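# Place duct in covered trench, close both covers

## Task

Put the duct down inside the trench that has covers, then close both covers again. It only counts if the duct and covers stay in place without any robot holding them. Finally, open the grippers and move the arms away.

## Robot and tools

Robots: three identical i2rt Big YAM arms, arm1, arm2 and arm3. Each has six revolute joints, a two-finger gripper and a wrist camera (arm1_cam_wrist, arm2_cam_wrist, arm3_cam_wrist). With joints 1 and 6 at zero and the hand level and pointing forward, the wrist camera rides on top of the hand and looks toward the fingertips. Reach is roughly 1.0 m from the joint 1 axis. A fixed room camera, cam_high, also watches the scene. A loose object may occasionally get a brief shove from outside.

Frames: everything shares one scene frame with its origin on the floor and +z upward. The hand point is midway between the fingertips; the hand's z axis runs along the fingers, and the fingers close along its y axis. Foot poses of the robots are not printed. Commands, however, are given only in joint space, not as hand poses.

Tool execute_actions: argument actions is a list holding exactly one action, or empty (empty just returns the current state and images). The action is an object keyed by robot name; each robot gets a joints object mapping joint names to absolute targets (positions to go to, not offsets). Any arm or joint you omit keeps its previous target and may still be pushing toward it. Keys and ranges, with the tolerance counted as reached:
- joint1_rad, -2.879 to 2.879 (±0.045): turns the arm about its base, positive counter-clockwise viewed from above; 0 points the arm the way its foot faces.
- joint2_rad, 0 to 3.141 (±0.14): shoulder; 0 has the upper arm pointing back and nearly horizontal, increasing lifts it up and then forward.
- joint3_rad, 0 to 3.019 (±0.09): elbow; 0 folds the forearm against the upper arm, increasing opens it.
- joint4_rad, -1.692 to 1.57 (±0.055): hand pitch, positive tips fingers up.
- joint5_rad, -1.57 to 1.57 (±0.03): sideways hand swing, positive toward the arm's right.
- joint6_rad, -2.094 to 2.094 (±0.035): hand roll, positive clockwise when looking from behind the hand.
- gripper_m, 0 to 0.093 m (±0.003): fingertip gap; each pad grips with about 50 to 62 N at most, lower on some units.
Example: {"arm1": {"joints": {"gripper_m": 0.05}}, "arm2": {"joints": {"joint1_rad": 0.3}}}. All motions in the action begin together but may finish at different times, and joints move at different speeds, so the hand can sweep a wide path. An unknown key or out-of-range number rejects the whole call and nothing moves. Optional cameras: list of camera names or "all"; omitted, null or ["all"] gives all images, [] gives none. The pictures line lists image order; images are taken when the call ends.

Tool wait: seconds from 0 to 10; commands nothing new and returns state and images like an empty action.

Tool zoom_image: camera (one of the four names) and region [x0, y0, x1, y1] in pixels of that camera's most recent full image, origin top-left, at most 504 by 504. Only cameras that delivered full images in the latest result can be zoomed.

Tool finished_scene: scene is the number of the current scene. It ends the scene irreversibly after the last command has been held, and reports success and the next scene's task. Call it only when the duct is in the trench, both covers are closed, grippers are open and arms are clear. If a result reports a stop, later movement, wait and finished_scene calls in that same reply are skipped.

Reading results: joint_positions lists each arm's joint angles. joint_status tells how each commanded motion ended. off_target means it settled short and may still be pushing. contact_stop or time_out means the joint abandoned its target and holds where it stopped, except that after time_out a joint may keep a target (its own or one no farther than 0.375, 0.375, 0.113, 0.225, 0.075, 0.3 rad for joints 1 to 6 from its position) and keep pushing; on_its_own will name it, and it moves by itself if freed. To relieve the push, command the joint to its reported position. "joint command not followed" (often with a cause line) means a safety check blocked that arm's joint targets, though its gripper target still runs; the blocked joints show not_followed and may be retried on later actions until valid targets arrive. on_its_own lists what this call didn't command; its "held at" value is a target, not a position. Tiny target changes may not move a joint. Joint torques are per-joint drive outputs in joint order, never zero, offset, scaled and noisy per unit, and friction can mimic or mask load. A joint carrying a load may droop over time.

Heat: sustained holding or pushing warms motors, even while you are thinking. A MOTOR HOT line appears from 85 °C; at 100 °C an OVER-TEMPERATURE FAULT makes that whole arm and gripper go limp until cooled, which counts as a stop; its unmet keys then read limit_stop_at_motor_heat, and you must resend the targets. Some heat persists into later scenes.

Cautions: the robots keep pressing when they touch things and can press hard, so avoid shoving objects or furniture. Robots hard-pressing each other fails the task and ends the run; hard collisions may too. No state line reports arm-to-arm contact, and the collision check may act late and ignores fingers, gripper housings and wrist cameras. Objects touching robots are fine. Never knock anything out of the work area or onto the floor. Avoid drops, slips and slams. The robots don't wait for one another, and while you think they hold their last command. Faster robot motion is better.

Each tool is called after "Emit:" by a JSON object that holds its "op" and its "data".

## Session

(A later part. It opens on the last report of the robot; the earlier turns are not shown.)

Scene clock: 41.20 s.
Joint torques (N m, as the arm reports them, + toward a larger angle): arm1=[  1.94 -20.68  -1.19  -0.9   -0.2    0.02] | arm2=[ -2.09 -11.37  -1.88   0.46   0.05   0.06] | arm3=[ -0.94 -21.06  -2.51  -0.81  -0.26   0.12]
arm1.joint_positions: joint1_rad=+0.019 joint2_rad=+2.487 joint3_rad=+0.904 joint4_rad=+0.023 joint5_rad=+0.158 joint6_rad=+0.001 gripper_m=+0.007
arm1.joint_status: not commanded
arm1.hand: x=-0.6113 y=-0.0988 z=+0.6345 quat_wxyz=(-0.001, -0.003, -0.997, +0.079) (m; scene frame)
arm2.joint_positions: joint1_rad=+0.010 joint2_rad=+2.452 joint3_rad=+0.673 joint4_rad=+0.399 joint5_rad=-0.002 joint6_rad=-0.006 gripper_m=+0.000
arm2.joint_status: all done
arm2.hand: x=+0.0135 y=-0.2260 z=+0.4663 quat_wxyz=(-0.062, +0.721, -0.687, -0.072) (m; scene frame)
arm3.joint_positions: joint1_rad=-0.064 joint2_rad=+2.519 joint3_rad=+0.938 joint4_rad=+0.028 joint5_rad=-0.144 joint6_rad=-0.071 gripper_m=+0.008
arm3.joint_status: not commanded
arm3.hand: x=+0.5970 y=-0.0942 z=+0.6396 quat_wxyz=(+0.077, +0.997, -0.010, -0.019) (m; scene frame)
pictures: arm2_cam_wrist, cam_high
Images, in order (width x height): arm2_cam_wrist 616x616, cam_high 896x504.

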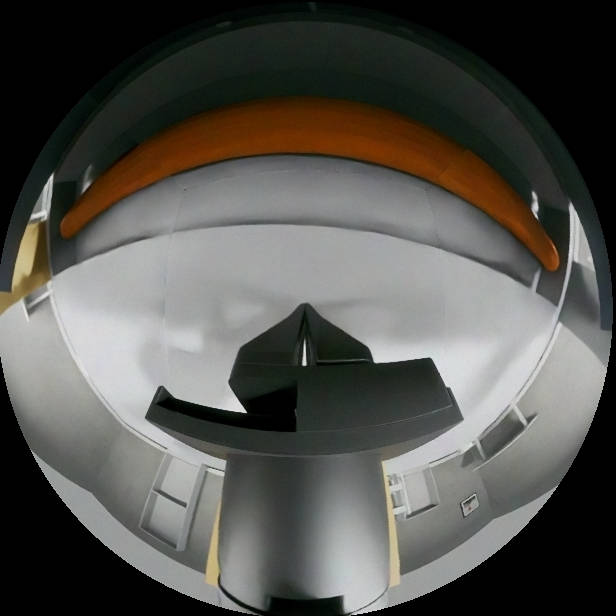

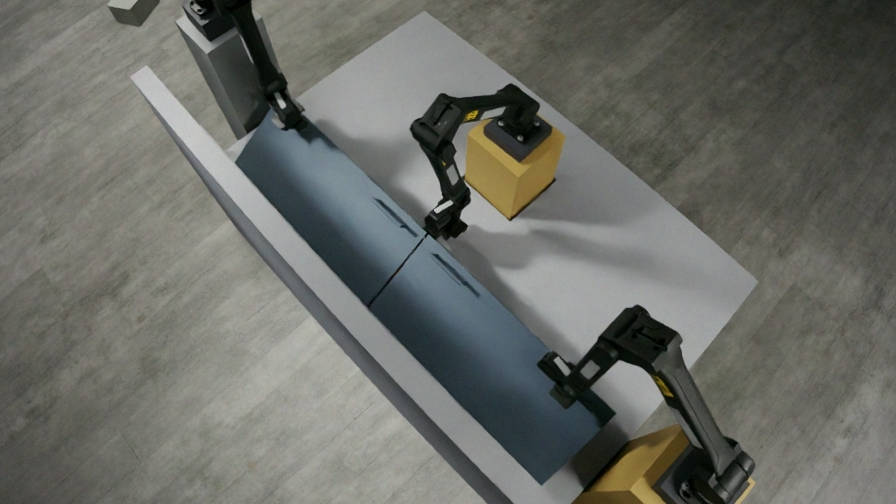

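Emit:
{"op": "execute_actions", "data": {"actions": [{"arm2":{"joints":{"joint2_rad":1.5,"joint3_rad":0.4,"joint4_rad":-0.3}},"arm1":{"joints":{"joint1_rad":-0.12,"joint5_rad":0.0,"joint6_rad":-0.12,"joint2_rad":2.62,"joint3_rad":0.99,"joint4_rad":0.06}},"arm3":{"joints":{"joint1_rad":0.07,"joint5_rad":0.0,"joint6_rad":0.06,"joint2_rad":2.65,"joint3_rad":1.01,"joint4_rad":0.07}}}], "cameras": ["arm2_cam_wrist"]}}

Emit:
{"op": "execute_actions", "data": {"actions": [{"arm2":{"joints":{"joint2_rad":0.6,"joint3_rad":0.8,"joint4_rad":-1.2}},"arm1":{"joints":{"joint1_rad":-0.2,"joint6_rad":-0.2,"joint2_rad":2.83,"joint3_rad":1.17,"joint4_rad":0.09}},"arm3":{"joints":{"joint1_rad":0.16,"joint6_rad":0.15,"joint2_rad":2.87,"joint3_rad":1.2,"joint4_rad":0.1}}}], "cameras": []}}

Emit:
{"op": "execute_actions", "data": {"actions": [{"arm1":{"joints":{"joint1_rad":-0.22,"joint2_rad":2.935,"joint3_rad":1.27,"joint4_rad":0.1}},"arm3":{"joints":{"joint1_rad":0.184,"joint2_rad":2.98,"joint3_rad":1.3,"joint4_rad":0.12}}}], "cameras": []}}

Emit:
{"op": "execute_actions", "data": {"actions": [{"arm1":{"joints":{"gripper_m":0.04}},"arm3":{"joints":{"gripper_m":0.04}}}], "cameras": []}}

Emit:
{"op": "execute_actions", "data": {"actions": [{"arm1":{"joints":{"joint2_rad":2.58,"joint3_rad":0.963,"joint4_rad":0.047}},"arm3":{"joints":{"joint2_rad":2.58,"joint3_rad":0.963,"joint4_rad":0.047}}}], "cameras": []}}

Emit:
{"op": "execute_actions", "data": {"actions": [{"arm1":{"joints":{"joint2_rad":1.72,"joint3_rad":0.67,"joint4_rad":-0.52}},"arm3":{"joints":{"joint2_rad":1.72,"joint3_rad":0.67,"joint4_rad":-0.52}}}], "cameras": ["cam_high","arm1_cam_wrist"]}}

Scene clock: 43.27 s.
Joint torques (N m, as the arm reports them, + toward a larger angle): arm1=[  3.17 -20.12  -2.99  -0.67  -0.49   0.34] | arm2=[-2.08 -6.59  4.64  0.39  0.06  0.06] | arm3=[ -1.8  -19.35  -3.2   -0.29   0.56  -0.13]
arm1.joint_positions: joint1_rad=-0.142 joint2_rad=+2.673 joint3_rad=+1.034 joint4_rad=+0.079 joint5_rad=+0.014 joint6_rad=-0.152 gripper_m=+0.007
arm1.joint_status: all done
arm1.hand: x=-0.6119 y=-0.1329 z=+0.5668 quat_wxyz=(+0.000, -0.007, -1.000, +0.007) (m; scene frame)
arm2.joint_positions: joint1_rad=+0.010 joint2_rad=+1.502 joint3_rad=+0.399 joint4_rad=-0.290 joint5_rad=-0.002 joint6_rad=-0.006 gripper_m=+0.000
arm2.joint_status: all done
arm2.hand: x=+0.0174 y=-0.2711 z=+0.6925 quat_wxyz=(-0.057, +0.721, -0.687, -0.067) (m; scene frame)
arm3.joint_positions: joint1_rad=+0.088 joint2_rad=+2.694 joint3_rad=+1.051 joint4_rad=+0.088 joint5_rad=-0.012 joint6_rad=+0.072 gripper_m=+0.008
arm3.joint_status: all done
arm3.hand: x=+0.5980 y=-0.1283 z=+0.5761 quat_wxyz=(+0.013, +1.000, -0.006, -0.012) (m; scene frame)
pictures: arm2_cam_wrist
Images, in order (width x height): arm2_cam_wrist 616x616.

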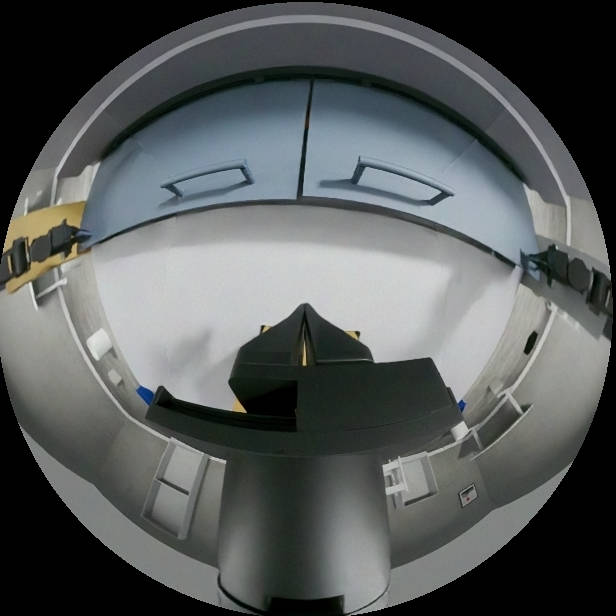

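Scene clock: 44.73 s.
Joint torques (N m, as the arm reports them, + toward a larger angle): arm1=[  2.25 -19.87  -3.07  -0.75   0.06   0.24] | arm2=[-2.09  0.52 11.07  1.12  0.06  0.06] | arm3=[ -0.79 -19.37  -3.3   -0.07   0.04   0.02]
arm1.joint_positions: joint1_rad=-0.212 joint2_rad=+2.877 joint3_rad=+1.213 joint4_rad=+0.110 joint5_rad=-0.003 joint6_rad=-0.223 gripper_m=+0.007
arm1.joint_status: all done
arm1.hand: x=-0.6111 y=-0.1566 z=+0.4905 quat_wxyz=(-0.004, -0.006, -1.000, +0.000) (m; scene frame)
arm2.joint_positions: joint1_rad=+0.010 joint2_rad=+0.601 joint3_rad=+0.793 joint4_rad=-1.190 joint5_rad=-0.002 joint6_rad=-0.006 gripper_m=+0.000
arm2.joint_status: all done
arm2.hand: x=+0.0212 y=-0.2937 z=+1.0296 quat_wxyz=(-0.192, +0.694, -0.662, -0.207) (m; scene frame)
arm3.joint_positions: joint1_rad=+0.164 joint2_rad=+2.910 joint3_rad=+1.240 joint4_rad=+0.113 joint5_rad=+0.001 joint6_rad=+0.149 gripper_m=+0.008
arm3.joint_status: all done
arm3.hand: x=+0.5973 y=-0.1554 z=+0.4957 quat_wxyz=(+0.007, +1.000, -0.007, -0.012) (m; scene frame)
pictures: none
No camera images: the call's "cameras" was empty. Leave "cameras" out to get every camera's image.

Scene clock: 45.43 s.
Joint torques (N m, as the arm reports them, + toward a larger angle): arm1=[  1.27 -16.02  -0.22  -0.34   0.07   0.34] | arm2=[-2.12  0.49 10.99  1.09  0.05  0.05] | arm3=[  0.08 -16.03  -0.95   0.54  -0.03  -0.1 ]
arm1.joint_positions: joint1_rad=-0.221 joint2_rad=+2.935 joint3_rad=+1.272 joint4_rad=+0.110 joint5_rad=-0.003 joint6_rad=-0.230 gripper_m=+0.007
arm1.joint_status: all done
arm1.hand: x=-0.6101 y=-0.1603 z=+0.4684 quat_wxyz=(-0.004, -0.007, -1.000, +0.000) (m; scene frame)
arm2.joint_positions: joint1_rad=+0.010 joint2_rad=+0.601 joint3_rad=+0.793 joint4_rad=-1.190 joint5_rad=-0.002 joint6_rad=-0.006 gripper_m=+0.000
arm2.joint_status: not commanded
arm2.hand: x=+0.0212 y=-0.2937 z=+1.0296 quat_wxyz=(-0.192, +0.694, -0.662, -0.207) (m; scene frame)
arm3.joint_positions: joint1_rad=+0.176 joint2_rad=+2.980 joint3_rad=+1.308 joint4_rad=+0.121 joint5_rad=+0.003 joint6_rad=+0.159 gripper_m=+0.008
arm3.joint_status: all done
arm3.hand: x=+0.5965 y=-0.1603 z=+0.4687 quat_wxyz=(+0.006, +1.000, -0.005, -0.015) (m; scene frame)
pictures: none
No camera images: the call's "cameras" was empty. Leave "cameras" out to get every camera's image.

Scene clock: 46.07 s.
Joint torques (N m, as the arm reports them, + toward a larger angle): arm1=[  1.32 -16.03  -0.21  -0.31   0.05   0.17] | arm2=[-2.16  0.53 10.97  1.09  0.05  0.06] | arm3=[  0.21 -16.07  -0.86   0.54   0.    -0.1 ]
arm1.joint_positions: joint1_rad=-0.221 joint2_rad=+2.935 joint3_rad=+1.272 joint4_rad=+0.110 joint5_rad=-0.003 joint6_rad=-0.214 gripper_m=+0.040
arm1.joint_status: all done
arm1.hand: x=-0.6101 y=-0.1603 z=+0.4684 quat_wxyz=(-0.004, -0.015, -1.000, +0.000) (m; scene frame)
arm2.joint_positions: joint1_rad=+0.010 joint2_rad=+0.601 joint3_rad=+0.793 joint4_rad=-1.190 joint5_rad=-0.002 joint6_rad=-0.006 gripper_m=+0.000
arm2.joint_status: not commanded
arm2.hand: x=+0.0212 y=-0.2937 z=+1.0296 quat_wxyz=(-0.192, +0.694, -0.662, -0.207) (m; scene frame)
arm3.joint_positions: joint1_rad=+0.176 joint2_rad=+2.980 joint3_rad=+1.307 joint4_rad=+0.121 joint5_rad=+0.002 joint6_rad=+0.159 gripper_m=+0.040
arm3.joint_status: all done
arm3.hand: x=+0.5974 y=-0.1602 z=+0.4687 quat_wxyz=(+0.006, +1.000, -0.005, -0.014) (m; scene frame)
pictures: none
No camera images: the call's "cameras" was empty. Leave "cameras" out to get every camera's image.

Scene clock: 47.33 s.
Joint torques (N m, as the arm reports them, + toward a larger angle): arm1=[  1.3  -14.02   0.08  -0.25   0.06   0.15] | arm2=[-2.11  0.58 10.94  1.05  0.06  0.06] | arm3=[  0.05 -14.05   0.01   0.08   0.    -0.1 ]
arm1.joint_positions: joint1_rad=-0.221 joint2_rad=+2.567 joint3_rad=+0.967 joint4_rad=+0.055 joint5_rad=-0.003 joint6_rad=-0.214 gripper_m=+0.040
arm1.joint_status: all done
arm1.hand: x=-0.6120 y=-0.1597 z=+0.6047 quat_wxyz=(-0.009, -0.016, -1.000, +0.001) (m; scene frame)
arm2.joint_positions: joint1_rad=+0.010 joint2_rad=+0.601 joint3_rad=+0.793 joint4_rad=-1.190 joint5_rad=-0.002 joint6_rad=-0.006 gripper_m=+0.000
arm2.joint_status: not commanded
arm2.hand: x=+0.0212 y=-0.2937 z=+1.0296 quat_wxyz=(-0.192, +0.694, -0.662, -0.207) (m; scene frame)
arm3.joint_positions: joint1_rad=+0.176 joint2_rad=+2.566 joint3_rad=+0.966 joint4_rad=+0.056 joint5_rad=+0.002 joint6_rad=+0.159 gripper_m=+0.040
arm3.joint_status: all done
arm3.hand: x=+0.5984 y=-0.1584 z=+0.6224 quat_wxyz=(+0.007, +1.000, -0.005, -0.019) (m; scene frame)
pictures: none
No camera images: the call's "cameras" was empty. Leave "cameras" out to get every camera's image.

Scene clock: 48.80 s.
Joint torques (N m, as the arm reports them, + toward a larger angle): arm1=[  1.22 -10.81   4.4   -0.5    0.06   0.15] | arm2=[-2.18  0.56 10.96  1.07  0.06  0.06] | arm3=[  0.04 -11.32   4.29  -0.17   0.    -0.09]
arm1.joint_positions: joint1_rad=-0.221 joint2_rad=+1.720 joint3_rad=+0.667 joint4_rad=-0.507 joint5_rad=-0.003 joint6_rad=-0.213 gripper_m=+0.040
arm1.joint_status: all done
arm1.hand: x=-0.6437 y=-0.1515 z=+0.8703 quat_wxyz=(-0.001, -0.016, -1.000, -0.001) (m; scene frame)
arm2.joint_positions: joint1_rad=+0.010 joint2_rad=+0.601 joint3_rad=+0.793 joint4_rad=-1.190 joint5_rad=-0.002 joint6_rad=-0.006 gripper_m=+0.000
arm2.joint_status: not commanded
arm2.hand: x=+0.0212 y=-0.2937 z=+1.0296 quat_wxyz=(-0.192, +0.694, -0.662, -0.207) (m; scene frame)
arm3.joint_positions: joint1_rad=+0.176 joint2_rad=+1.723 joint3_rad=+0.668 joint4_rad=-0.505 joint5_rad=+0.002 joint6_rad=+0.159 gripper_m=+0.040
arm3.joint_status: all done
arm3.hand: x=+0.6355 y=-0.1500 z=+0.8862 quat_wxyz=(+0.006, +1.000, -0.005, -0.010) (m; scene frame)
pictures: arm1_cam_wrist, cam_high
Images, in order (width x height): arm1_cam_wrist 616x616, cam_high 896x504.

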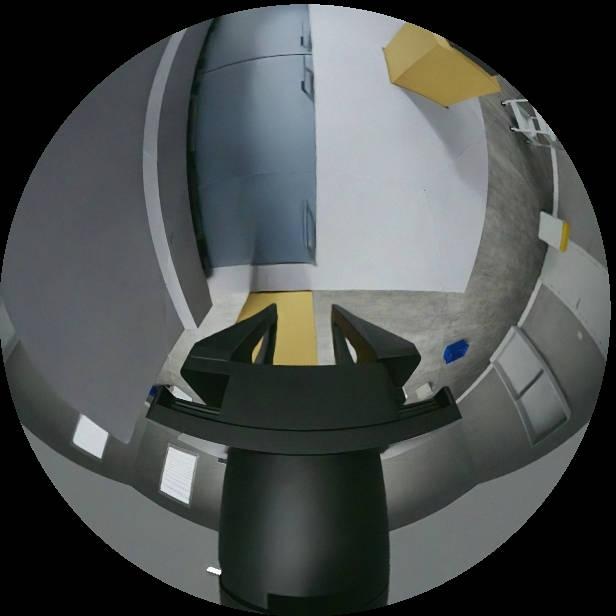

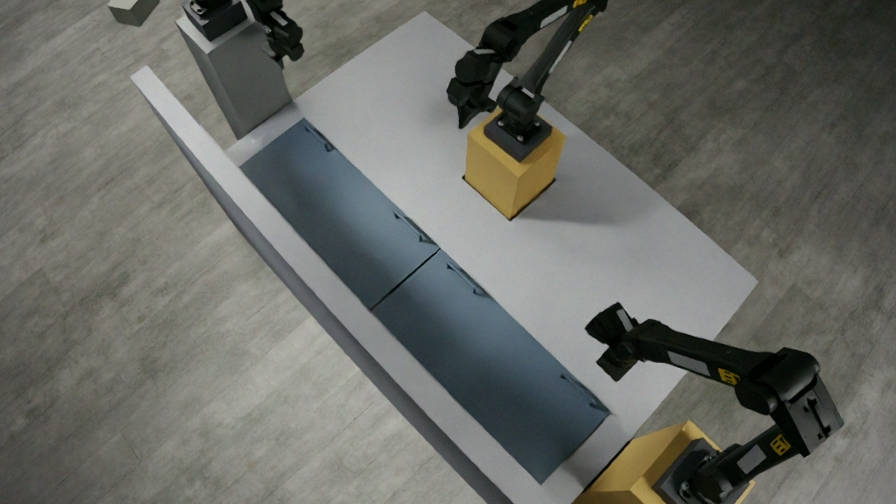

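Emit:
{"op": "finished_scene", "data": {"scene": 2}}

The scene is finished: the task was done.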